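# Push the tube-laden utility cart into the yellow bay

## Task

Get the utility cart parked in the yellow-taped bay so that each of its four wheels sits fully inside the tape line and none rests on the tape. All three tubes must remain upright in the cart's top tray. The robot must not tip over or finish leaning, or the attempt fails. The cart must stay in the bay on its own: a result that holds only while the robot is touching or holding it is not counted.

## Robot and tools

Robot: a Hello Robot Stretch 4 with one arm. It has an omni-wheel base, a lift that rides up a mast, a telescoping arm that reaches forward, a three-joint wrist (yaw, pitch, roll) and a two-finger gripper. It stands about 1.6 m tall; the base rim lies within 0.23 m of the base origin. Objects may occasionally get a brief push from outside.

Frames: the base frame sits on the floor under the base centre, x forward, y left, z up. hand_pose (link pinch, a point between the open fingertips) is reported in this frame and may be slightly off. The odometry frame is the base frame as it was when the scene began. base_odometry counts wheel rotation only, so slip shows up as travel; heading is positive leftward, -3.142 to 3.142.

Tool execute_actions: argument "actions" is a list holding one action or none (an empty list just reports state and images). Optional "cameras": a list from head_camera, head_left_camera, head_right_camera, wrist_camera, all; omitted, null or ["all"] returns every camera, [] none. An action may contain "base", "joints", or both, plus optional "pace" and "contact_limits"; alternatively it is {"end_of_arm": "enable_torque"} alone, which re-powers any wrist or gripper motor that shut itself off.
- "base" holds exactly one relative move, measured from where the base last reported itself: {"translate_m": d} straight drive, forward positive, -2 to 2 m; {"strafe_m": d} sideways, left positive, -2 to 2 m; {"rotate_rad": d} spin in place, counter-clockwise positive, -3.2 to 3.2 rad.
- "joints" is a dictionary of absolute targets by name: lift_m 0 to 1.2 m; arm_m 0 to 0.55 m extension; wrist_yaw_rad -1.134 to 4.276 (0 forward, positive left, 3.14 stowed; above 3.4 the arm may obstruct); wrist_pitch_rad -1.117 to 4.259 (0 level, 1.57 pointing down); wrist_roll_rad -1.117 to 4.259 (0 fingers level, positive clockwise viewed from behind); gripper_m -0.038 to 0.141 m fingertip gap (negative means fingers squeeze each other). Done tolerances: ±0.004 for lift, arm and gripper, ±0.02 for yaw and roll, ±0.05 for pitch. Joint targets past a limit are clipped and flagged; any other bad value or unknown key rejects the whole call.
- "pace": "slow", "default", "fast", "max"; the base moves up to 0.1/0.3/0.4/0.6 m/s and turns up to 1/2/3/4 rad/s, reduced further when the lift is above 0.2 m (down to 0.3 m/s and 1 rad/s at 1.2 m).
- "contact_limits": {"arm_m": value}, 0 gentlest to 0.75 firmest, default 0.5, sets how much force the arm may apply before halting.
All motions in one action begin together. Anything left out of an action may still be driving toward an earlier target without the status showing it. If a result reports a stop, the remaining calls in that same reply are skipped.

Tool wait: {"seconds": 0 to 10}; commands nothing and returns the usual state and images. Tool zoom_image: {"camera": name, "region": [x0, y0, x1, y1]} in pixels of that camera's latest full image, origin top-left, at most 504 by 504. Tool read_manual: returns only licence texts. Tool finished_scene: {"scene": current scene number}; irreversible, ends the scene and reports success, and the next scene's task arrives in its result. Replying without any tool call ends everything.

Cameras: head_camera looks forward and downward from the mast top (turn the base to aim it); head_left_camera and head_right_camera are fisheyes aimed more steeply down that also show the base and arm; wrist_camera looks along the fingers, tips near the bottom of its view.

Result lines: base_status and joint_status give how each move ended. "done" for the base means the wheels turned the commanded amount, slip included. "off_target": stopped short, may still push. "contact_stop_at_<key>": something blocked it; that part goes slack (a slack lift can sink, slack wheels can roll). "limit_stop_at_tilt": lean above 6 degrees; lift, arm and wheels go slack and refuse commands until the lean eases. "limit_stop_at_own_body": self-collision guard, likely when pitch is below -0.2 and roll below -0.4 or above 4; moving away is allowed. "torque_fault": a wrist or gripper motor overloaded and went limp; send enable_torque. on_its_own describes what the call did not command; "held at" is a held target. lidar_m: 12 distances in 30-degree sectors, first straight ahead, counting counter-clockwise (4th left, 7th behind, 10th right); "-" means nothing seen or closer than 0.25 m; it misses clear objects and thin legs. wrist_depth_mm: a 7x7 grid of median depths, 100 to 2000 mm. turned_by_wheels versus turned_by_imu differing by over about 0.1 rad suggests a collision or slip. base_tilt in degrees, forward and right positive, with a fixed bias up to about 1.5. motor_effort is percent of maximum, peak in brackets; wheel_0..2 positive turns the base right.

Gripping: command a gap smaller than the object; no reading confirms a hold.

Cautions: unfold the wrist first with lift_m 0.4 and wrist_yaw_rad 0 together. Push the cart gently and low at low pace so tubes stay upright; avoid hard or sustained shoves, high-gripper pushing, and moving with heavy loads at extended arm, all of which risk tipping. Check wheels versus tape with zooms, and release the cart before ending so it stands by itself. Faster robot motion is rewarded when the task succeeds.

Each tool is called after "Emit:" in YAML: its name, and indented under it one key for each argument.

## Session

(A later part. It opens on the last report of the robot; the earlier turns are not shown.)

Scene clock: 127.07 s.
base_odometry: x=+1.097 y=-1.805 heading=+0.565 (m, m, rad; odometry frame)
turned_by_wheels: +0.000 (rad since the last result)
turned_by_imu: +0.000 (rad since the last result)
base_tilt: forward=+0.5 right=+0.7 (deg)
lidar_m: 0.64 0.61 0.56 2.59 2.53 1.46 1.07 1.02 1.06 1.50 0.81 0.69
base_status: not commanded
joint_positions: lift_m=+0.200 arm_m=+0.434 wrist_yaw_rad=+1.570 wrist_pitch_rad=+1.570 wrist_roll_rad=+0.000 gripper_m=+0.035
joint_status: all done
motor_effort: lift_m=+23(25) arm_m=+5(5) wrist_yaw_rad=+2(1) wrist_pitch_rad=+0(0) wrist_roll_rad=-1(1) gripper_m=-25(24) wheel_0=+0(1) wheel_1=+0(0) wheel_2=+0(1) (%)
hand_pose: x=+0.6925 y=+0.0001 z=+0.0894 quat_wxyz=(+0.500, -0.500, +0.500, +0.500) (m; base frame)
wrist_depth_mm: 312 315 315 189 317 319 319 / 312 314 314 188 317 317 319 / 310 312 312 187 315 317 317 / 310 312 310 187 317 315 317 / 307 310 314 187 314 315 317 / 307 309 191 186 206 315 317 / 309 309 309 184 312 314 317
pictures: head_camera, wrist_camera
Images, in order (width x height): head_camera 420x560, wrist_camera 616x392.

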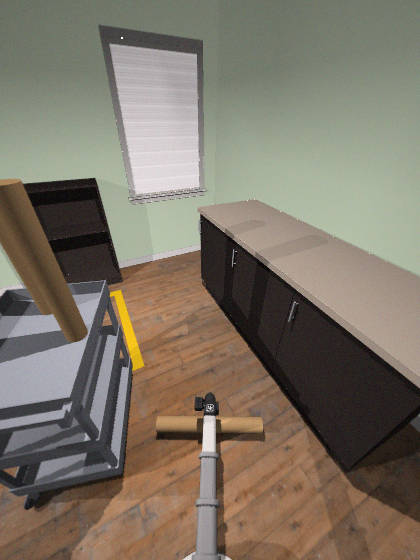

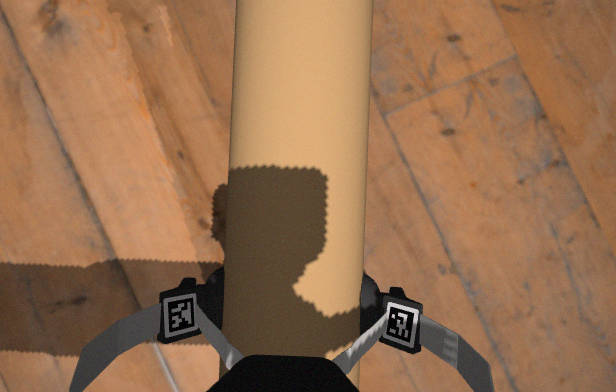

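Emit:
execute_actions:
  actions:
    - {"joints":{"lift_m":0.6,"wrist_yaw_rad":0,"arm_m":0.33}}
  cameras: ["head_camera"]

Emit:
execute_actions:
  actions:
    - {"joints":{"wrist_pitch_rad":0,"arm_m":0.25}}

Scene clock: 133.83 s.
base_odometry: x=+1.097 y=-1.805 heading=+0.565 (m, m, rad; odometry frame)
turned_by_wheels: +0.000 (rad since the last result)
turned_by_imu: +0.002 (rad since the last result)
base_tilt: forward=+0.4 right=+0.7 (deg)
lidar_m: 0.26 0.59 0.56 2.61 2.54 1.45 1.06 1.03 1.08 1.50 0.82 0.25
base_status: not commanded
joint_positions: lift_m=+0.600 arm_m=+0.331 wrist_yaw_rad=+0.000 wrist_pitch_rad=+1.570 wrist_roll_rad=+0.000 gripper_m=+0.035
joint_status: all done
motor_effort: lift_m=+22(26) arm_m=-4(7) wrist_yaw_rad=-1(5) wrist_pitch_rad=+0(1) wrist_roll_rad=-1(1) gripper_m=-23(24) wheel_0=+0(1) wheel_1=+0(0) wheel_2=+1(1) (%)
hand_pose: x=+0.5019 y=-0.0874 z=+0.4894 quat_wxyz=(+0.707, +0.000, +0.707, +0.000) (m; base frame)
wrist_depth_mm: 707 707 715 189 723 723 668 / 707 715 715 189 715 732 715 / 715 707 707 188 732 723 741 / 707 707 707 187 715 732 723 / 715 707 699 186 707 715 723 / 699 707 191 185 206 723 732 / 699 699 707 185 715 715 732
pictures: head_camera
Images, in order (width x height): head_camera 420x560.

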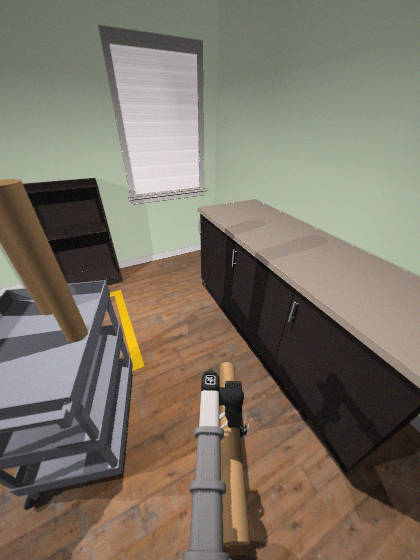

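Scene clock: 135.30 s.
base_odometry: x=+1.097 y=-1.805 heading=+0.565 (m, m, rad; odometry frame)
turned_by_wheels: +0.000 (rad since the last result)
turned_by_imu: +0.001 (rad since the last result)
base_tilt: forward=+0.5 right=+0.8 (deg)
lidar_m: 0.66 0.58 0.55 2.59 2.54 1.45 1.06 1.02 1.08 1.51 0.81 0.86
base_status: not commanded
joint_positions: lift_m=+0.600 arm_m=+0.251 wrist_yaw_rad=+0.000 wrist_pitch_rad=+0.008 wrist_roll_rad=+0.000 gripper_m=+0.035
joint_status: all done
motor_effort: lift_m=+22(22) arm_m=-5(7) wrist_yaw_rad=+3(1) wrist_pitch_rad=-23(29) wrist_roll_rad=+0(1) gripper_m=-24(23) wheel_0=+0(0) wheel_1=+0(0) wheel_2=+1(0) (%)
hand_pose: x=+0.7102 y=-0.0874 z=+0.7757 quat_wxyz=(+1.000, +0.000, +0.004, +0.000) (m; base frame)
wrist_depth_mm: 1921 - - 197 1708 1366 1098 / 1921 - - 195 1708 1336 1098 / 1863 - - 193 1661 1281 1025 / 1863 - - 191 750 603 492 / 1863 - - 188 768 603 488 / 1863 - 191 187 206 597 488 / 1618 1576 1618 184 715 554 488
pictures: head_camera, head_left_camera, head_right_camera, wrist_camera
Images, in order (width x height): head_camera 420x560, head_left_camera 420x672, head_right_camera 420x672, wrist_camera 616x392.

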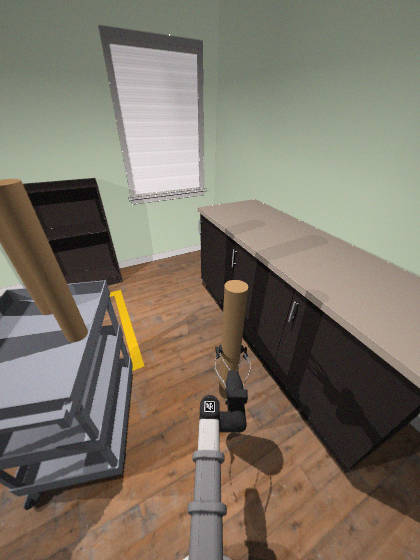

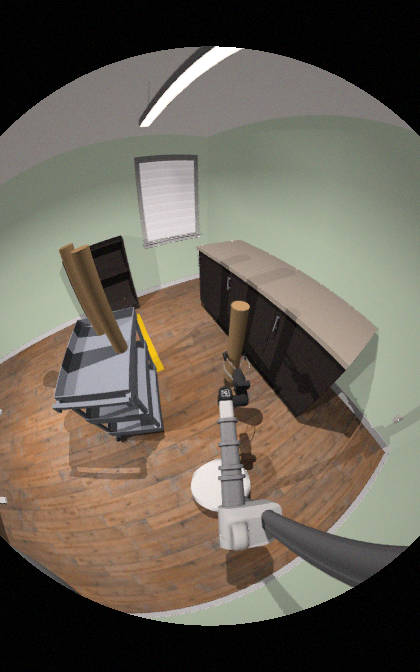

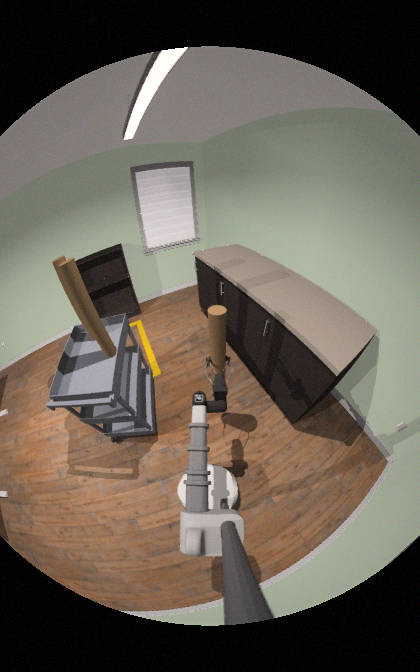

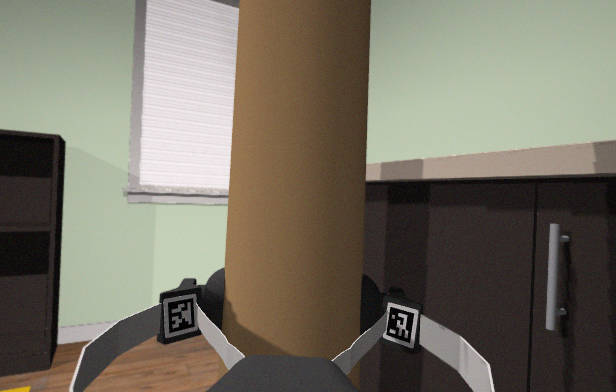

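Emit:
execute_actions:
  actions:
    - {"base":{"translate_m":-0.33},"joints":{"lift_m":1.08,"arm_m":0.01,"wrist_pitch_rad":-0.04,"wrist_roll_rad":-0.04}}
  cameras: []

Emit:
execute_actions:
  actions:
    - {"base":{"strafe_m":0.4}}
  cameras: []

Emit:
execute_actions:
  actions:
    - {"base":{"rotate_rad":0.4},"pace":"slow"}

Scene clock: 143.80 s.
base_odometry: x=+0.818 y=-1.981 heading=+0.565 (m, m, rad; odometry frame)
turned_by_wheels: +0.000 (rad since the last result)
turned_by_imu: +0.001 (rad since the last result)
base_tilt: forward=+0.4 right=+0.7 (deg)
lidar_m: 0.42 0.81 0.92 2.45 2.47 1.06 0.77 0.73 0.77 1.09 1.34 0.46
base_status: done
joint_positions: lift_m=+1.080 arm_m=+0.011 wrist_yaw_rad=+0.000 wrist_pitch_rad=-0.032 wrist_roll_rad=-0.040 gripper_m=+0.035
joint_status: all done
motor_effort: lift_m=+22(24) arm_m=-5(7) wrist_yaw_rad=+2(0) wrist_pitch_rad=-21(31) wrist_roll_rad=+0(2) gripper_m=-23(27) wheel_0=-1(5) wheel_1=-2(7) wheel_2=-1(9) (%)
hand_pose: x=+0.4701 y=-0.0874 z=+1.2673 quat_wxyz=(+1.000, -0.020, -0.016, +0.000) (m; base frame)
wrist_depth_mm: - - - 196 - 1756 1366 / - - - 194 - 1708 1397 / - - - 192 - 1708 1366 / - - - 190 - 1708 1308 / - - - 189 1983 1618 1308 / - - 192 186 206 1537 1308 / 1060 - - 184 1042 991 1182
pictures: none
No camera images: the call's "cameras" was empty. Leave "cameras" out to get every camera's image.

Scene clock: 146.47 s.
base_odometry: x=+0.604 y=-1.644 heading=+0.565 (m, m, rad; odometry frame)
turned_by_wheels: +0.000 (rad since the last result)
turned_by_imu: +0.001 (rad since the last result)
base_tilt: forward=+0.5 right=+0.9 (deg)
lidar_m: 0.43 0.69 2.93 2.08 2.04 1.31 0.95 0.93 0.96 1.35 1.33 0.45
base_status: done
joint_positions: lift_m=+1.080 arm_m=+0.011 wrist_yaw_rad=+0.000 wrist_pitch_rad=-0.032 wrist_roll_rad=-0.040 gripper_m=+0.035
joint_status: not commanded
motor_effort: lift_m=+22(22) arm_m=-5(5) wrist_yaw_rad=+4(2) wrist_pitch_rad=-22(22) wrist_roll_rad=-1(1) gripper_m=-24(25) wheel_0=-1(9) wheel_1=+1(9) wheel_2=+0(1) (%)
hand_pose: x=+0.4701 y=-0.0874 z=+1.2673 quat_wxyz=(+1.000, -0.020, -0.016, +0.000) (m; base frame)
wrist_depth_mm: - - - 196 - - 1756 / - - - 193 - - 1661 / - - - 192 - - 1661 / - - 778 190 - - 1618 / - 946 768 188 - - 1661 / - 931 191 187 208 1808 1618 / 1863 778 778 185 1464 1205 1182
pictures: none
No camera images: the call's "cameras" was empty. Leave "cameras" out to get every camera's image.

Scene clock: 148.00 s.
base_odometry: x=+0.604 y=-1.644 heading=+0.964 (m, m, rad; odometry frame)
turned_by_wheels: +0.400 (rad since the last result)
turned_by_imu: +0.394 (rad since the last result)
base_tilt: forward=+0.4 right=+0.7 (deg)
lidar_m: 0.42 2.86 2.14 2.04 1.50 1.01 0.93 0.96 1.22 1.33 1.33 0.45
base_status: done
joint_positions: lift_m=+1.080 arm_m=+0.011 wrist_yaw_rad=+0.000 wrist_pitch_rad=-0.032 wrist_roll_rad=-0.040 gripper_m=+0.035
joint_status: not commanded
motor_effort: lift_m=+22(22) arm_m=-5(5) wrist_yaw_rad=+3(1) wrist_pitch_rad=-22(21) wrist_roll_rad=-1(1) gripper_m=-23(20) wheel_0=-1(6) wheel_1=-2(6) wheel_2=-2(5) (%)
hand_pose: x=+0.4701 y=-0.0873 z=+1.2673 quat_wxyz=(+1.000, -0.020, -0.016, +0.000) (m; base frame)
wrist_depth_mm: - - - 195 - - - / - - - 194 - - - / - - - 191 - - - / - - - 189 - - - / - - - 187 788 - - / - - 192 187 206 - - / - - - 185 750 - 1537
pictures: head_camera, head_left_camera, head_right_camera, wrist_camera
Images, in order (width x height): head_camera 420x560, head_left_camera 420x672, head_right_camera 420x672, wrist_camera 616x392.

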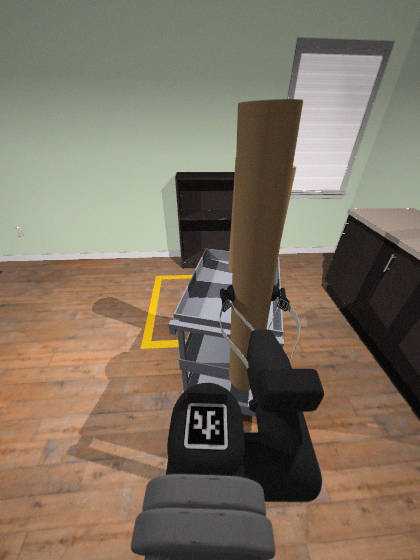

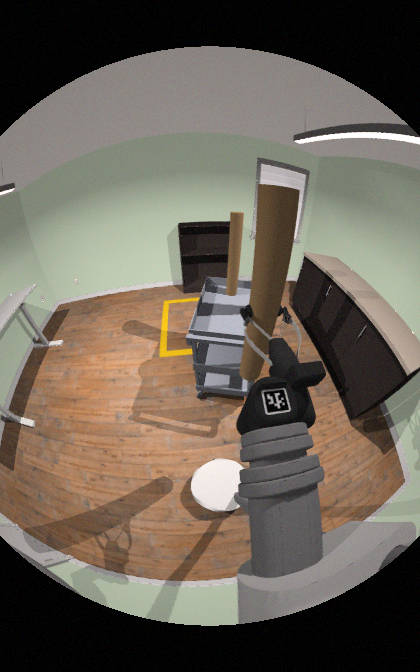

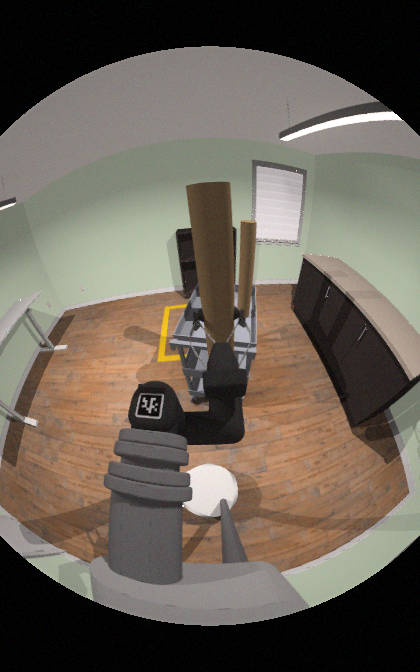

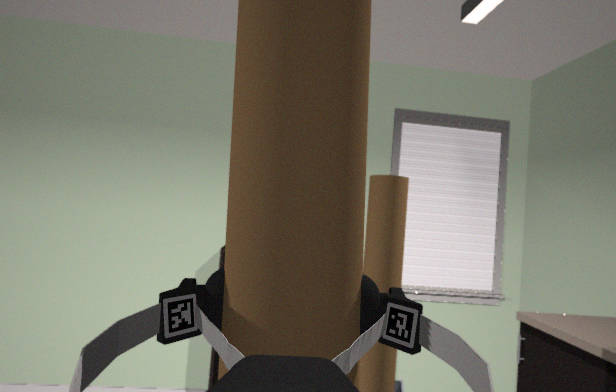

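Emit:
execute_actions:
  actions:
    - {"base":{"strafe_m":0.11},"joints":{"arm_m":0.43},"pace":"slow"}
  cameras: ["head_camera","head_left_camera"]

Emit:
zoom_image:
  camera: "head_left_camera"
  region: [150,200,330,400]

Scene clock: 156.87 s.
base_odometry: x=+0.514 y=-1.581 heading=+0.964 (m, m, rad; odometry frame)
turned_by_wheels: +0.000 (rad since the last result)
turned_by_imu: +0.003 (rad since the last result)
base_tilt: forward=+0.5 right=+0.8 (deg)
lidar_m: 0.70 2.86 2.04 1.93 1.52 1.01 0.93 0.96 1.23 1.44 1.45 0.71
base_status: done
joint_positions: lift_m=+1.080 arm_m=+0.429 wrist_yaw_rad=+0.000 wrist_pitch_rad=-0.032 wrist_roll_rad=-0.040 gripper_m=+0.035
joint_status: all done
motor_effort: lift_m=+22(22) arm_m=+5(5) wrist_yaw_rad=+2(3) wrist_pitch_rad=-22(22) wrist_roll_rad=-1(0) gripper_m=-24(24) wheel_0=-2(6) wheel_1=+3(6) wheel_2=+0(0) (%)
hand_pose: x=+0.8884 y=-0.0874 z=+1.2673 quat_wxyz=(+1.000, -0.020, -0.016, +0.000) (m; base frame)
wrist_depth_mm: - - - 195 - - - / - - - 194 - - - / - - - 191 - - - / - - - 190 569 - 368 / - - - 189 574 - 368 / - - 192 187 206 - 362 / 1983 - - 183 554 - 357
pictures: head_camera, head_left_camera
Images, in order (width x height): head_camera 420x560, head_left_camera 420x672.

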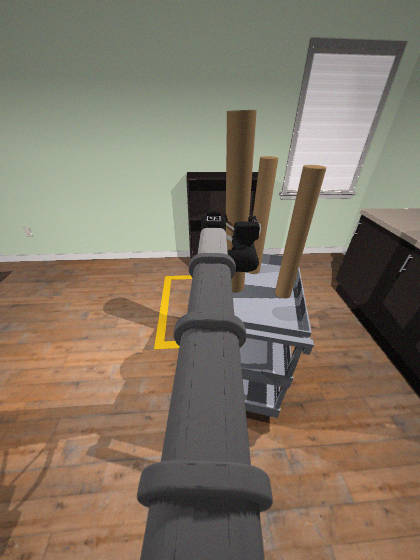

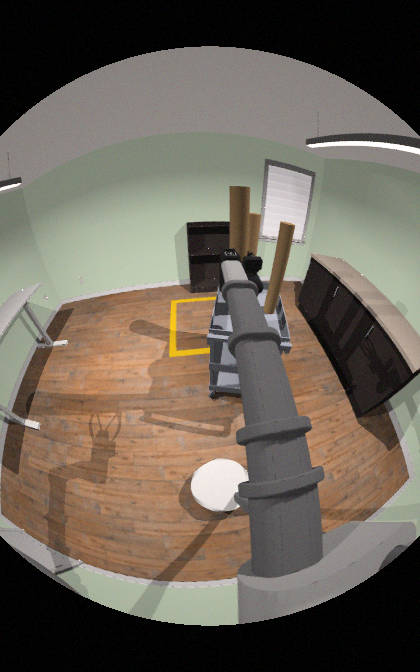

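Region (150, 200, 330, 400) of head_left_camera's 420x672 image, scaled by 2.520, with more detail than that image has; it fills the left 454 columns of this view, and the rest is white.

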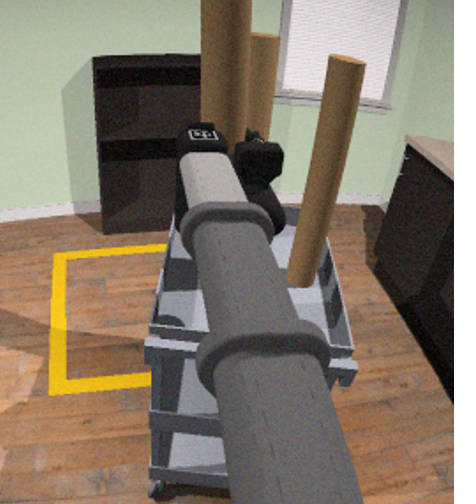

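Emit:
execute_actions:
  actions:
    - {"joints":{"lift_m":0.94},"pace":"slow"}
  cameras: ["head_camera","wrist_camera"]

Emit:
zoom_image:
  camera: "head_camera"
  region: [180,140,340,360]

Scene clock: 163.00 s.
base_odometry: x=+0.514 y=-1.581 heading=+0.964 (m, m, rad; odometry frame)
turned_by_wheels: +0.000 (rad since the last result)
turned_by_imu: +0.002 (rad since the last result)
base_tilt: forward=+0.6 right=+0.8 (deg)
lidar_m: 0.70 2.86 2.03 1.91 1.52 1.02 0.93 0.95 1.24 1.44 1.44 0.71
base_status: not commanded
joint_positions: lift_m=+0.940 arm_m=+0.429 wrist_yaw_rad=+0.000 wrist_pitch_rad=-0.032 wrist_roll_rad=-0.040 gripper_m=+0.035
joint_status: all done
motor_effort: lift_m=+18(21) arm_m=+5(5) wrist_yaw_rad=+1(1) wrist_pitch_rad=-21(22) wrist_roll_rad=-1(1) gripper_m=-25(24) wheel_0=-2(2) wheel_1=+3(3) wheel_2=+0(0) (%)
hand_pose: x=+0.8884 y=-0.0874 z=+1.1276 quat_wxyz=(+1.000, -0.020, -0.016, +0.000) (m; base frame)
wrist_depth_mm: - - - 195 - - 384 / - - - 193 585 - 382 / - - - 191 580 - 375 / - - - 190 569 - 373 / - - - 187 574 - 370 / - - 192 186 206 - 364 / 1983 - - 184 564 - 357
pictures: head_camera, wrist_camera
Images, in order (width x height): head_camera 420x560, wrist_camera 616x392.

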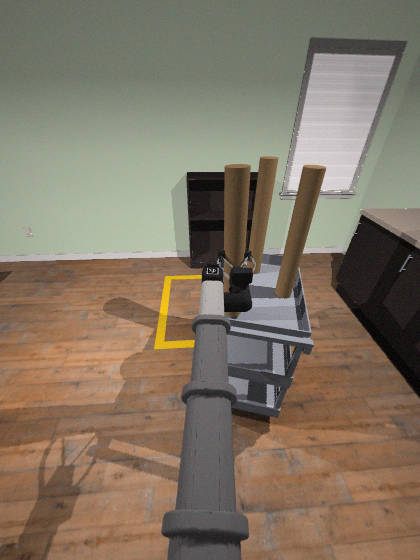

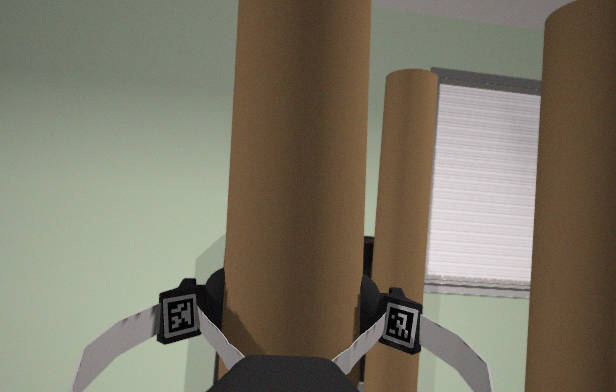

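Region (180, 140, 340, 360) of head_camera's 420x560 image, scaled by 2.291, with more detail than that image has; it fills the left 367 columns of this view, and the rest is white.

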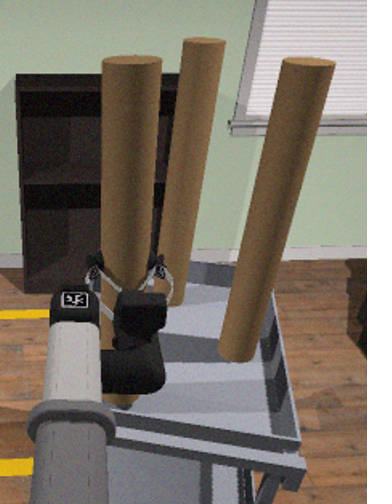

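Emit:
execute_actions:
  actions:
    - {"joints":{"lift_m":0.915},"pace":"slow"}
  cameras: []

Scene clock: 171.80 s.
base_odometry: x=+0.514 y=-1.581 heading=+0.964 (m, m, rad; odometry frame)
turned_by_wheels: +0.000 (rad since the last result)
turned_by_imu: +0.002 (rad since the last result)
base_tilt: forward=+0.4 right=+0.8 (deg)
lidar_m: 0.71 2.85 2.03 1.91 1.51 1.02 0.93 0.95 1.22 1.44 1.45 0.72
base_status: not commanded
joint_positions: lift_m=+0.915 arm_m=+0.429 wrist_yaw_rad=+0.000 wrist_pitch_rad=-0.036 wrist_roll_rad=-0.040 gripper_m=+0.035
joint_status: all done
motor_effort: lift_m=+16(16) arm_m=+5(5) wrist_yaw_rad=+0(2) wrist_pitch_rad=-11(22) wrist_roll_rad=+1(1) gripper_m=-22(20) wheel_0=-2(2) wheel_1=+3(3) wheel_2=+0(0) (%)
hand_pose: x=+0.8883 y=-0.0874 z=+1.1039 quat_wxyz=(+1.000, -0.020, -0.018, +0.000) (m; base frame)
wrist_depth_mm: - - - 197 - - 392 / - - - 195 585 - 382 / - - - 192 580 - 379 / - - - 191 569 - 370 / - - - 189 569 - 368 / - - 191 187 207 - 368 / 1983 - - 184 559 - 359
pictures: none
No camera images: the call's "cameras" was empty. Leave "cameras" out to get every camera's image.

Touching down. Release.

Emit:
execute_actions:
  actions:
    - {"joints":{"gripper_m":0.125},"pace":"slow"}
  cameras: ["wrist_camera"]

Emit:
execute_actions:
  actions:
    - {"joints":{"arm_m":0.1}}
  cameras: []

Emit:
execute_actions:
  actions:
    - {"joints":{"lift_m":0.673,"wrist_pitch_rad":0,"wrist_roll_rad":1.57,"gripper_m":0.08}}
  cameras: ["head_camera","wrist_camera"]

Scene clock: 179.23 s.
base_odometry: x=+0.514 y=-1.581 heading=+0.964 (m, m, rad; odometry frame)
turned_by_wheels: +0.000 (rad since the last result)
turned_by_imu: +0.003 (rad since the last result)
base_tilt: forward=+0.5 right=+0.7 (deg)
lidar_m: 0.71 2.85 2.03 1.94 1.49 1.02 0.93 0.95 1.23 1.44 1.46 0.71
base_status: not commanded
joint_positions: lift_m=+0.915 arm_m=+0.429 wrist_yaw_rad=+0.000 wrist_pitch_rad=-0.037 wrist_roll_rad=-0.040 gripper_m=+0.125
joint_status: all done
motor_effort: lift_m=+16(16) arm_m=+5(5) wrist_yaw_rad=+3(1) wrist_pitch_rad=-7(11) wrist_roll_rad=-1(1) gripper_m=-2(19) wheel_0=-2(2) wheel_1=+4(3) wheel_2=+0(0) (%)
hand_pose: x=+0.8883 y=-0.0875 z=+1.1042 quat_wxyz=(+1.000, -0.020, -0.019, +0.000) (m; base frame)
wrist_depth_mm: - - - 188 201 - 387 / - - - 186 205 - 382 / - - - 183 213 - 375 / - - - 183 569 - 373 / - - - 181 564 - 366 / - 211 200 180 194 - 364 / 1983 - - 143 559 - 359
pictures: wrist_camera
Images, in order (width x height): wrist_camera 616x392.

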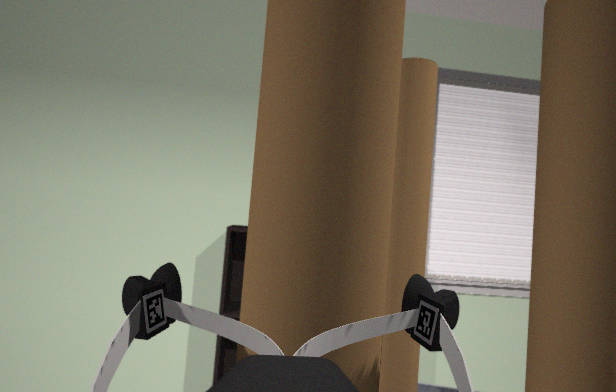

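Scene clock: 181.33 s.
base_odometry: x=+0.514 y=-1.581 heading=+0.964 (m, m, rad; odometry frame)
turned_by_wheels: +0.000 (rad since the last result)
turned_by_imu: +0.001 (rad since the last result)
base_tilt: forward=+0.4 right=+0.8 (deg)
lidar_m: 0.71 2.85 2.04 1.92 1.50 1.04 0.93 0.97 1.23 1.45 1.45 0.70
base_status: not commanded
joint_positions: lift_m=+0.915 arm_m=+0.101 wrist_yaw_rad=+0.000 wrist_pitch_rad=-0.037 wrist_roll_rad=-0.040 gripper_m=+0.125
joint_status: all done
motor_effort: lift_m=+16(16) arm_m=-5(4) wrist_yaw_rad=+2(2) wrist_pitch_rad=-7(7) wrist_roll_rad=-1(1) gripper_m=-1(1) wheel_0=-2(2) wheel_1=+3(3) wheel_2=+0(0) (%)
hand_pose: x=+0.5600 y=-0.0874 z=+1.1042 quat_wxyz=(+1.000, -0.020, -0.019, +0.000) (m; base frame)
wrist_depth_mm: - - - - - - - / - - - 535 - - - / - - - 530 - - - / - - - 525 931 - - / - - - 525 - - - / - 211 - 512 215 - 1708 / - - - 143 878 - 1661
pictures: none
No camera images: the call's "cameras" was empty. Leave "cameras" out to get every camera's image.

Scene clock: 183.40 s.
base_odometry: x=+0.514 y=-1.581 heading=+0.964 (m, m, rad; odometry frame)
turned_by_wheels: +0.000 (rad since the last result)
turned_by_imu: +0.001 (rad since the last result)
base_tilt: forward=+0.4 right=+0.7 (deg)
lidar_m: 0.71 2.85 2.04 1.93 1.50 1.02 0.93 0.95 1.24 1.44 1.44 0.72
base_status: not commanded
joint_positions: lift_m=+0.673 arm_m=+0.101 wrist_yaw_rad=+0.000 wrist_pitch_rad=+0.002 wrist_roll_rad=+1.570 gripper_m=+0.080
joint_status: all done
motor_effort: lift_m=+17(20) arm_m=-5(5) wrist_yaw_rad=+3(3) wrist_pitch_rad=-6(8) wrist_roll_rad=+1(5) gripper_m=-6(2) wheel_0=-2(2) wheel_1=+3(3) wheel_2=+0(0) (%)
hand_pose: x=+0.5602 y=-0.0874 z=+0.8507 quat_wxyz=(+0.707, +0.707, +0.001, -0.001) (m; base frame)
wrist_depth_mm: - - - 399 - 668 517 / 691 683 691 410 1025 759 530 / - 878 917 418 1060 741 436 / 512 - - 427 - 741 449 / - 517 517 442 - 732 459 / - - 212 455 214 627 469 / - - - 150 - 484 480
pictures: head_camera, wrist_camera
Images, in order (width x height): head_camera 420x560, wrist_camera 616x392.

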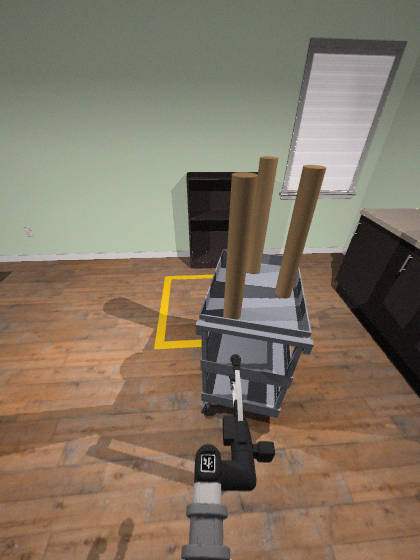

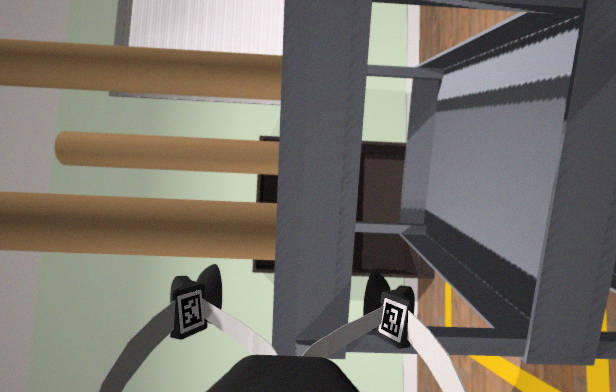

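Emit:
execute_actions:
  actions:
    - {"base":{"rotate_rad":0.355},"joints":{"arm_m":0.02}}
  cameras: []

Emit:
execute_actions:
  actions:
    - {"base":{"strafe_m":-0.325}}
  cameras: ["head_camera","wrist_camera"]

Scene clock: 192.07 s.
base_odometry: x=+0.514 y=-1.581 heading=+1.319 (m, m, rad; odometry frame)
turned_by_wheels: +0.355 (rad since the last result)
turned_by_imu: +0.351 (rad since the last result)
base_tilt: forward=+0.5 right=+0.7 (deg)
lidar_m: 2.51 2.20 1.93 1.88 1.10 0.93 0.96 1.10 1.89 1.43 0.74 0.70
base_status: done
joint_positions: lift_m=+0.673 arm_m=+0.021 wrist_yaw_rad=+0.000 wrist_pitch_rad=+0.003 wrist_roll_rad=+1.570 gripper_m=+0.080
joint_status: all done
motor_effort: lift_m=+17(17) arm_m=-5(4) wrist_yaw_rad=+2(2) wrist_pitch_rad=-7(7) wrist_roll_rad=+2(1) gripper_m=-2(3) wheel_0=+0(7) wheel_1=-1(6) wheel_2=+0(7) (%)
hand_pose: x=+0.4802 y=-0.0874 z=+0.8507 quat_wxyz=(+0.707, +0.707, +0.001, -0.001) (m; base frame)
wrist_depth_mm: 512 504 508 449 1042 768 459 / - - - 488 - 759 488 / - - - - - 634 530 / - - - - - 1708 1182 / - - - - - 1661 1182 / - - 213 - 214 1618 1182 / - - - 150 - 1499 1138
pictures: none
No camera images: the call's "cameras" was empty. Leave "cameras" out to get every camera's image.

Scene clock: 194.47 s.
base_odometry: x=+0.828 y=-1.662 heading=+1.319 (m, m, rad; odometry frame)
turned_by_wheels: +0.000 (rad since the last result)
turned_by_imu: +0.001 (rad since the last result)
base_tilt: forward=+0.4 right=+0.9 (deg)
lidar_m: 0.57 2.57 2.23 2.05 1.20 1.02 1.03 1.20 1.78 1.11 1.30 0.53
base_status: done
joint_positions: lift_m=+0.673 arm_m=+0.021 wrist_yaw_rad=+0.000 wrist_pitch_rad=+0.003 wrist_roll_rad=+1.570 gripper_m=+0.080
joint_status: not commanded
motor_effort: lift_m=+17(17) arm_m=-5(5) wrist_yaw_rad=+1(1) wrist_pitch_rad=-7(7) wrist_roll_rad=+1(1) gripper_m=-2(1) wheel_0=+0(10) wheel_1=+1(9) wheel_2=+0(1) (%)
hand_pose: x=+0.4802 y=-0.0874 z=+0.8507 quat_wxyz=(+0.707, +0.707, +0.001, -0.001) (m; base frame)
wrist_depth_mm: 554 554 569 241 298 309 309 / - 798 820 304 931 759 530 / - - - 330 1008 759 521 / - - - 364 1008 750 530 / 492 496 496 399 - 715 504 / - - 212 439 213 661 466 / - - - 150 517 530 517
pictures: head_camera, wrist_camera
Images, in order (width x height): head_camera 420x560, wrist_camera 616x392.

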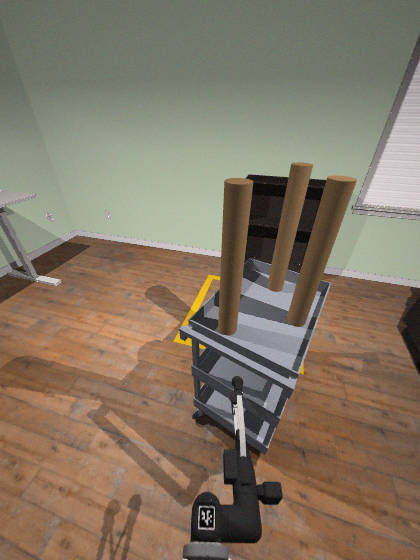

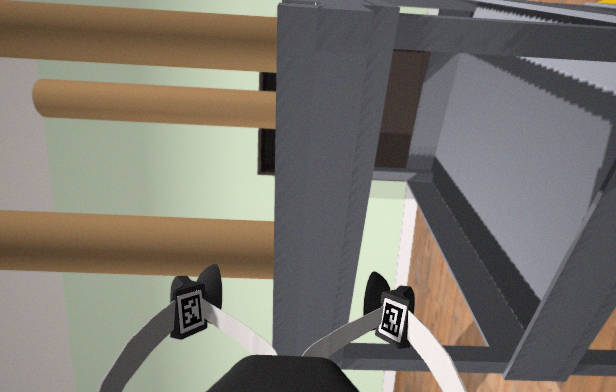

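Emit:
execute_actions:
  actions:
    - {"joints":{"arm_m":0.152}}
  cameras: []

Emit:
execute_actions:
  actions:
    - {"joints":{"gripper_m":-0.01}}
  cameras: ["wrist_camera"]

Emit:
execute_actions:
  actions:
    - {"base":{"strafe_m":-0.32},"pace":"slow"}
  cameras: ["head_camera"]

Scene clock: 200.00 s.
base_odometry: x=+0.828 y=-1.662 heading=+1.319 (m, m, rad; odometry frame)
turned_by_wheels: +0.000 (rad since the last result)
turned_by_imu: +0.002 (rad since the last result)
base_tilt: forward=+0.4 right=+0.7 (deg)
lidar_m: 0.62 2.57 2.23 2.06 1.21 1.03 1.02 1.21 1.78 1.10 1.28 0.54
base_status: not commanded
joint_positions: lift_m=+0.673 arm_m=+0.151 wrist_yaw_rad=+0.000 wrist_pitch_rad=+0.002 wrist_roll_rad=+1.570 gripper_m=+0.080
joint_status: all done
motor_effort: lift_m=+17(16) arm_m=+5(3) wrist_yaw_rad=+2(3) wrist_pitch_rad=-7(7) wrist_roll_rad=+1(1) gripper_m=-3(2) wheel_0=+0(0) wheel_1=+1(1) wheel_2=+1(0) (%)
hand_pose: x=+0.6105 y=-0.0874 z=+0.8507 quat_wxyz=(+0.707, +0.707, +0.001, -0.001) (m; base frame)
wrist_depth_mm: - 466 459 137 190 723 530 / 676 676 683 147 206 759 530 / - - - 162 222 759 525 / - - - 177 246 741 517 / 359 366 370 195 276 661 517 / - 375 213 281 213 1618 508 / - - - 150 - 1537 469
pictures: none
No camera images: the call's "cameras" was empty. Leave "cameras" out to get every camera's image.

Scene clock: 201.67 s.
base_odometry: x=+0.828 y=-1.662 heading=+1.319 (m, m, rad; odometry frame)
turned_by_wheels: +0.000 (rad since the last result)
turned_by_imu: +0.001 (rad since the last result)
base_tilt: forward=+0.6 right=+0.8 (deg)
lidar_m: 0.62 2.55 2.22 2.07 1.20 1.02 1.02 1.19 1.77 1.12 1.29 0.54
base_status: not commanded
joint_positions: lift_m=+0.673 arm_m=+0.152 wrist_yaw_rad=+0.001 wrist_pitch_rad=-0.003 wrist_roll_rad=+1.570 gripper_m=-0.009
joint_status: all done
motor_effort: lift_m=+17(17) arm_m=+2(5) wrist_yaw_rad=+0(1) wrist_pitch_rad=+8(8) wrist_roll_rad=+1(0) gripper_m=-18(16) wheel_0=+0(0) wheel_1=+1(1) wheel_2=+0(1) (%)
hand_pose: x=+0.6110 y=-0.0872 z=+0.8521 quat_wxyz=(+0.707, +0.707, -0.001, +0.001) (m; base frame)
wrist_depth_mm: - 462 452 131 186 707 539 / 676 676 668 142 200 778 535 / - - - 154 216 768 535 / - - - 167 239 750 525 / 355 359 364 188 268 676 517 / - 368 199 200 285 1661 508 / - 162 - 213 319 1464 466
pictures: wrist_camera
Images, in order (width x height): wrist_camera 616x392.

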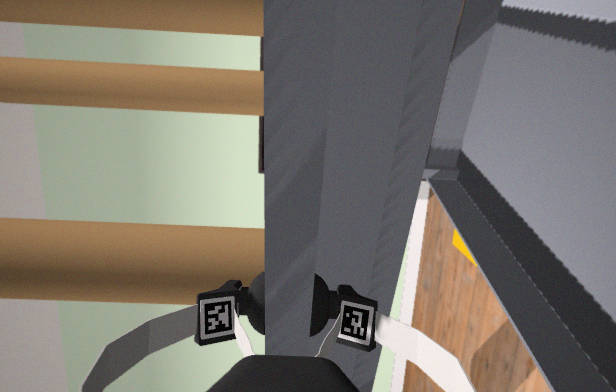

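Scene clock: 206.00 s.
base_odometry: x=+1.138 y=-1.741 heading=+1.320 (m, m, rad; odometry frame)
turned_by_wheels: +0.000 (rad since the last result)
turned_by_imu: +0.004 (rad since the last result)
base_tilt: forward=+0.4 right=+0.8 (deg)
lidar_m: 0.59 2.94 2.53 2.20 1.29 1.11 1.12 1.29 1.46 0.81 0.95 0.59
base_status: done
joint_positions: lift_m=+0.673 arm_m=+0.152 wrist_yaw_rad=+0.004 wrist_pitch_rad=-0.003 wrist_roll_rad=+1.570 gripper_m=-0.009
joint_status: not commanded
motor_effort: lift_m=+16(16) arm_m=+2(2) wrist_yaw_rad=-9(20) wrist_pitch_rad=+7(8) wrist_roll_rad=+1(1) gripper_m=-19(17) wheel_0=+5(12) wheel_1=-1(5) wheel_2=+2(4) (%)
hand_pose: x=+0.6114 y=-0.0862 z=+0.8522 quat_wxyz=(+0.707, +0.707, +0.001, +0.002) (m; base frame)
wrist_depth_mm: - - - 179 236 1661 459 / 504 512 517 183 242 768 521 / - - - 187 250 759 535 / 723 750 723 193 255 759 525 / - - - 197 262 750 525 / 349 353 198 201 266 707 517 / 340 338 342 205 274 597 512
pictures: head_camera
Images, in order (width x height): head_camera 420x560.

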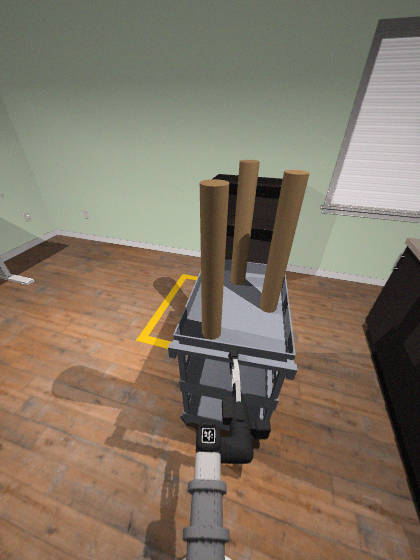

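Emit:
execute_actions:
  actions:
    - {"base":{"strafe_m":-0.12},"pace":"slow"}
  cameras: []

Emit:
execute_actions:
  actions:
    - {"base":{"translate_m":0.45},"pace":"slow"}
  cameras: ["head_camera"]

Scene clock: 212.00 s.
base_odometry: x=+1.254 y=-1.771 heading=+1.320 (m, m, rad; odometry frame)
turned_by_wheels: +0.000 (rad since the last result)
turned_by_imu: +0.003 (rad since the last result)
base_tilt: forward=+0.4 right=+0.8 (deg)
lidar_m: 0.58 3.03 2.63 2.33 1.35 1.15 1.15 1.33 0.69 0.69 0.81 0.59
base_status: done
joint_positions: lift_m=+0.673 arm_m=+0.152 wrist_yaw_rad=+0.004 wrist_pitch_rad=-0.003 wrist_roll_rad=+1.570 gripper_m=-0.009
joint_status: not commanded
motor_effort: lift_m=+17(17) arm_m=+2(2) wrist_yaw_rad=-11(17) wrist_pitch_rad=+8(8) wrist_roll_rad=+1(1) gripper_m=-17(18) wheel_0=+4(10) wheel_1=-1(5) wheel_2=+2(2) (%)
hand_pose: x=+0.6114 y=-0.0862 z=+0.8522 quat_wxyz=(+0.707, +0.707, +0.001, +0.002) (m; base frame)
wrist_depth_mm: - - - 197 255 267 267 / - - - 198 258 1808 500 / 525 539 539 257 260 741 530 / - - - 200 262 750 525 / - - - 200 263 741 521 / - - 198 202 263 741 517 / 324 162 329 202 264 621 508
pictures: none
No camera images: the call's "cameras" was empty. Leave "cameras" out to get every camera's image.

Scene clock: 217.80 s.
base_odometry: x=+1.366 y=-1.335 heading=+1.320 (m, m, rad; odometry frame)
turned_by_wheels: +0.000 (rad since the last result)
turned_by_imu: +0.002 (rad since the last result)
base_tilt: forward=+0.4 right=+0.9 (deg)
lidar_m: 0.58 2.52 2.52 2.53 1.84 1.59 1.58 1.70 0.80 0.81 0.95 0.58
base_status: done
joint_positions: lift_m=+0.673 arm_m=+0.152 wrist_yaw_rad=-0.004 wrist_pitch_rad=-0.003 wrist_roll_rad=+1.570 gripper_m=-0.010
joint_status: not commanded
motor_effort: lift_m=+17(17) arm_m=+2(2) wrist_yaw_rad=+11(15) wrist_pitch_rad=+8(8) wrist_roll_rad=+1(1) gripper_m=-18(22) wheel_0=+2(7) wheel_1=+2(6) wheel_2=-5(10) (%)
hand_pose: x=+0.6107 y=-0.0884 z=+0.8522 quat_wxyz=(+0.707, +0.707, -0.002, +0.000) (m; base frame)
wrist_depth_mm: 1618 1618 1618 166 221 1618 544 / 496 496 492 171 228 778 539 / 1708 1756 1708 177 237 768 530 / 1808 1863 1708 186 249 759 530 / 1808 1921 1863 195 263 741 525 / 342 347 198 200 267 676 512 / - 342 351 204 279 580 504
pictures: head_camera
Images, in order (width x height): head_camera 420x560.

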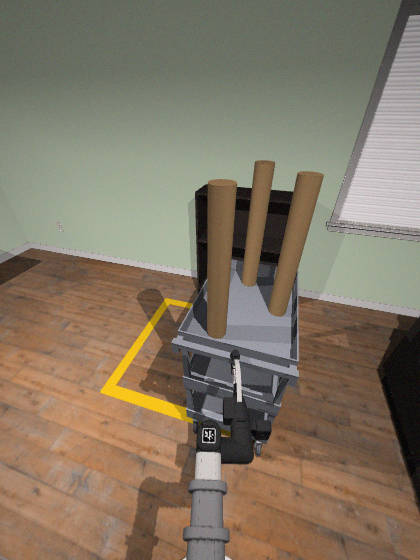

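Emit:
execute_actions:
  actions:
    - {"base":{"translate_m":-0.25},"pace":"slow"}
  cameras: []

Emit:
execute_actions:
  actions:
    - {"base":{"strafe_m":-0.24},"pace":"slow"}
  cameras: ["head_camera"]

Scene clock: 232.13 s.
base_odometry: x=+1.304 y=-1.577 heading=+1.320 (m, m, rad; odometry frame)
turned_by_wheels: +0.000 (rad since the last result)
turned_by_imu: +0.002 (rad since the last result)
base_tilt: forward=+0.4 right=+0.8 (deg)
lidar_m: 0.59 2.80 2.59 2.58 1.56 1.34 1.34 1.55 0.73 0.73 0.86 0.59
base_status: done
joint_positions: lift_m=+0.673 arm_m=+0.152 wrist_yaw_rad=+0.003 wrist_pitch_rad=-0.002 wrist_roll_rad=+1.570 gripper_m=-0.009
joint_status: not commanded
motor_effort: lift_m=+16(16) arm_m=+2(2) wrist_yaw_rad=-9(13) wrist_pitch_rad=+7(8) wrist_roll_rad=+1(1) gripper_m=-20(19) wheel_0=-3(7) wheel_1=-1(5) wheel_2=+5(7) (%)
hand_pose: x=+0.6113 y=-0.0865 z=+0.8521 quat_wxyz=(+0.707, +0.707, +0.000, +0.002) (m; base frame)
wrist_depth_mm: 1863 1863 1808 182 240 1576 788 / 512 525 1863 186 244 831 521 / 1983 1983 554 190 251 768 530 / 732 732 732 195 256 750 525 / - - - 197 262 741 525 / 351 357 199 200 264 699 512 / 332 162 336 202 271 615 512
pictures: none
No camera images: the call's "cameras" was empty. Leave "cameras" out to get every camera's image.

Scene clock: 235.67 s.
base_odometry: x=+1.536 y=-1.637 heading=+1.320 (m, m, rad; odometry frame)
turned_by_wheels: +0.000 (rad since the last result)
turned_by_imu: +0.002 (rad since the last result)
base_tilt: forward=+0.5 right=+0.7 (deg)
lidar_m: 0.54 0.57 2.81 2.79 1.62 1.41 1.40 1.35 0.49 0.50 0.58 0.63
base_status: done
joint_positions: lift_m=+0.673 arm_m=+0.152 wrist_yaw_rad=+0.004 wrist_pitch_rad=-0.003 wrist_roll_rad=+1.570 gripper_m=-0.009
joint_status: not commanded
motor_effort: lift_m=+16(17) arm_m=+2(2) wrist_yaw_rad=-10(20) wrist_pitch_rad=+7(8) wrist_roll_rad=+1(1) gripper_m=-18(19) wheel_0=+3(11) wheel_1=+0(4) wheel_2=+2(5) (%)
hand_pose: x=+0.6114 y=-0.0862 z=+0.8521 quat_wxyz=(+0.707, +0.707, +0.001, +0.002) (m; base frame)
wrist_depth_mm: 1756 1808 1756 236 307 1618 1182 / 1808 1921 1921 286 296 329 325 / 1921 1921 1921 281 287 1708 496 / 549 554 564 271 278 715 535 / - - - 208 270 750 521 / 715 707 198 200 262 732 517 / 330 312 336 195 250 654 512
pictures: head_camera
Images, in order (width x height): head_camera 420x560.

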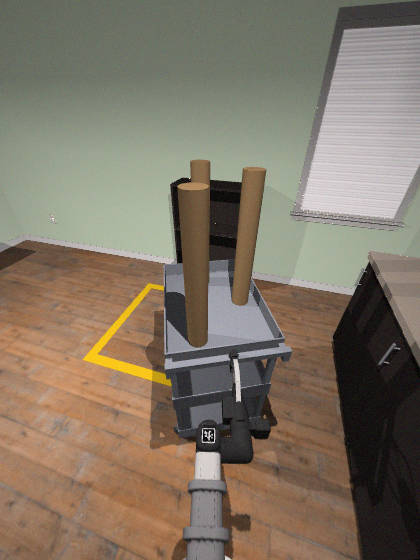

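Emit:
execute_actions:
  actions:
    - {"base":{"translate_m":0.3},"pace":"slow"}
  cameras: ["head_camera"]

Scene clock: 242.47 s.
base_odometry: x=+1.611 y=-1.346 heading=+1.320 (m, m, rad; odometry frame)
turned_by_wheels: +0.000 (rad since the last result)
turned_by_imu: +0.002 (rad since the last result)
base_tilt: forward=+0.4 right=+0.8 (deg)
lidar_m: 0.54 2.38 2.72 2.74 1.97 1.70 1.70 0.68 0.59 0.60 0.69 0.61
base_status: done
joint_positions: lift_m=+0.673 arm_m=+0.152 wrist_yaw_rad=-0.004 wrist_pitch_rad=-0.003 wrist_roll_rad=+1.570 gripper_m=-0.010
joint_status: not commanded
on_its_own: wrist_yaw_rad is at rest, and its effort (+15) is outside its rest range (-13 to +13)
motor_effort: lift_m=+16(17) arm_m=+2(2) wrist_yaw_rad=+15(16) wrist_pitch_rad=+8(8) wrist_roll_rad=+1(0) gripper_m=-17(15) wheel_0=+1(6) wheel_1=+2(6) wheel_2=-5(11) (%)
hand_pose: x=+0.6106 y=-0.0887 z=+0.8522 quat_wxyz=(+0.707, +0.707, -0.002, -0.001) (m; base frame)
wrist_depth_mm: 1464 1499 1576 229 297 1537 1138 / 1576 1576 1618 282 289 1576 433 / 1618 1661 1618 276 282 1537 504 / 554 554 554 267 276 768 521 / 1756 1756 1808 205 267 750 525 / 1808 715 198 200 262 732 517 / 324 310 329 195 251 647 508
pictures: head_camera
Images, in order (width x height): head_camera 420x560.

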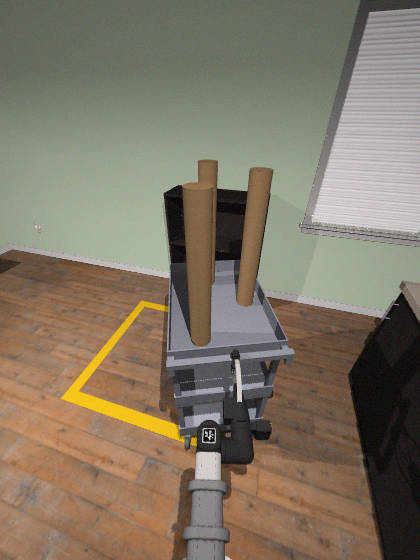

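Emit:
execute_actions:
  actions:
    - {"base":{"strafe_m":0.45},"pace":"slow"}
  cameras: ["head_camera"]

Emit:
execute_actions:
  actions:
    - {"base":{"translate_m":-0.45},"pace":"slow"}
  cameras: ["head_camera"]

Scene clock: 255.17 s.
base_odometry: x=+1.175 y=-1.234 heading=+1.320 (m, m, rad; odometry frame)
turned_by_wheels: +0.000 (rad since the last result)
turned_by_imu: +0.001 (rad since the last result)
base_tilt: forward=+0.6 right=+0.8 (deg)
lidar_m: 0.62 2.52 2.31 2.30 1.83 1.58 1.58 1.84 1.03 1.02 1.22 0.51
base_status: done
joint_positions: lift_m=+0.673 arm_m=+0.152 wrist_yaw_rad=-0.004 wrist_pitch_rad=-0.003 wrist_roll_rad=+1.570 gripper_m=-0.009
joint_status: not commanded
on_its_own: wrist_yaw_rad is at rest, and its effort (+15) is outside its rest range (-13 to +13)
motor_effort: lift_m=+17(17) arm_m=+2(2) wrist_yaw_rad=+15(26) wrist_pitch_rad=+7(8) wrist_roll_rad=+0(1) gripper_m=-22(18) wheel_0=-5(11) wheel_1=+0(5) wheel_2=-1(4) (%)
hand_pose: x=+0.6107 y=-0.0885 z=+0.8521 quat_wxyz=(+0.707, +0.707, -0.002, +0.000) (m; base frame)
wrist_depth_mm: 1661 1661 469 127 182 699 544 / 654 668 668 138 196 732 539 / 1808 1756 1756 150 212 759 535 / 1808 1921 1756 164 236 732 525 / 355 357 359 185 266 668 525 / 1921 370 198 201 283 1661 504 / - - - 211 329 1464 462
pictures: head_camera
Images, in order (width x height): head_camera 420x560.

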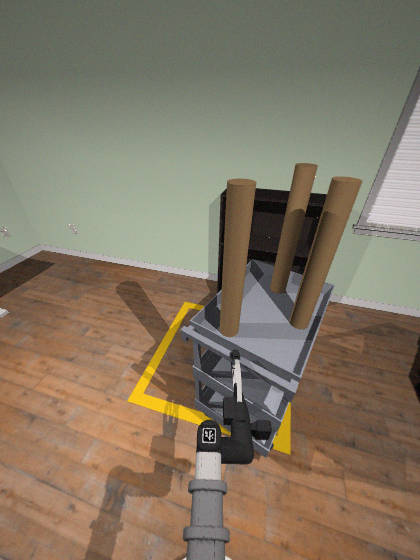

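Scene clock: 260.93 s.
base_odometry: x=+1.063 y=-1.670 heading=+1.320 (m, m, rad; odometry frame)
turned_by_wheels: +0.000 (rad since the last result)
turned_by_imu: +0.002 (rad since the last result)
base_tilt: forward=+0.5 right=+0.8 (deg)
lidar_m: 0.58 2.83 2.42 2.29 1.33 1.14 1.14 1.30 0.90 0.89 1.05 0.56
base_status: done
joint_positions: lift_m=+0.673 arm_m=+0.152 wrist_yaw_rad=+0.004 wrist_pitch_rad=-0.002 wrist_roll_rad=+1.570 gripper_m=-0.009
joint_status: not commanded
motor_effort: lift_m=+17(16) arm_m=+2(2) wrist_yaw_rad=-10(13) wrist_pitch_rad=+7(7) wrist_roll_rad=+1(1) gripper_m=-19(19) wheel_0=-1(9) wheel_1=-2(6) wheel_2=+4(7) (%)
hand_pose: x=+0.6113 y=-0.0863 z=+0.8521 quat_wxyz=(+0.707, +0.707, +0.000, +0.002) (m; base frame)
wrist_depth_mm: 1983 - - 167 221 1708 544 / 496 496 492 173 229 778 539 / 732 - - 178 239 750 539 / - - - 187 250 759 525 / - - - 195 263 750 521 / 343 349 198 201 267 676 521 / - 162 355 205 282 1397 504
pictures: head_camera
Images, in order (width x height): head_camera 420x560.

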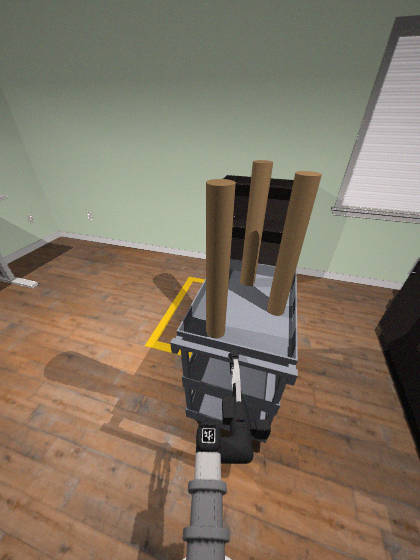

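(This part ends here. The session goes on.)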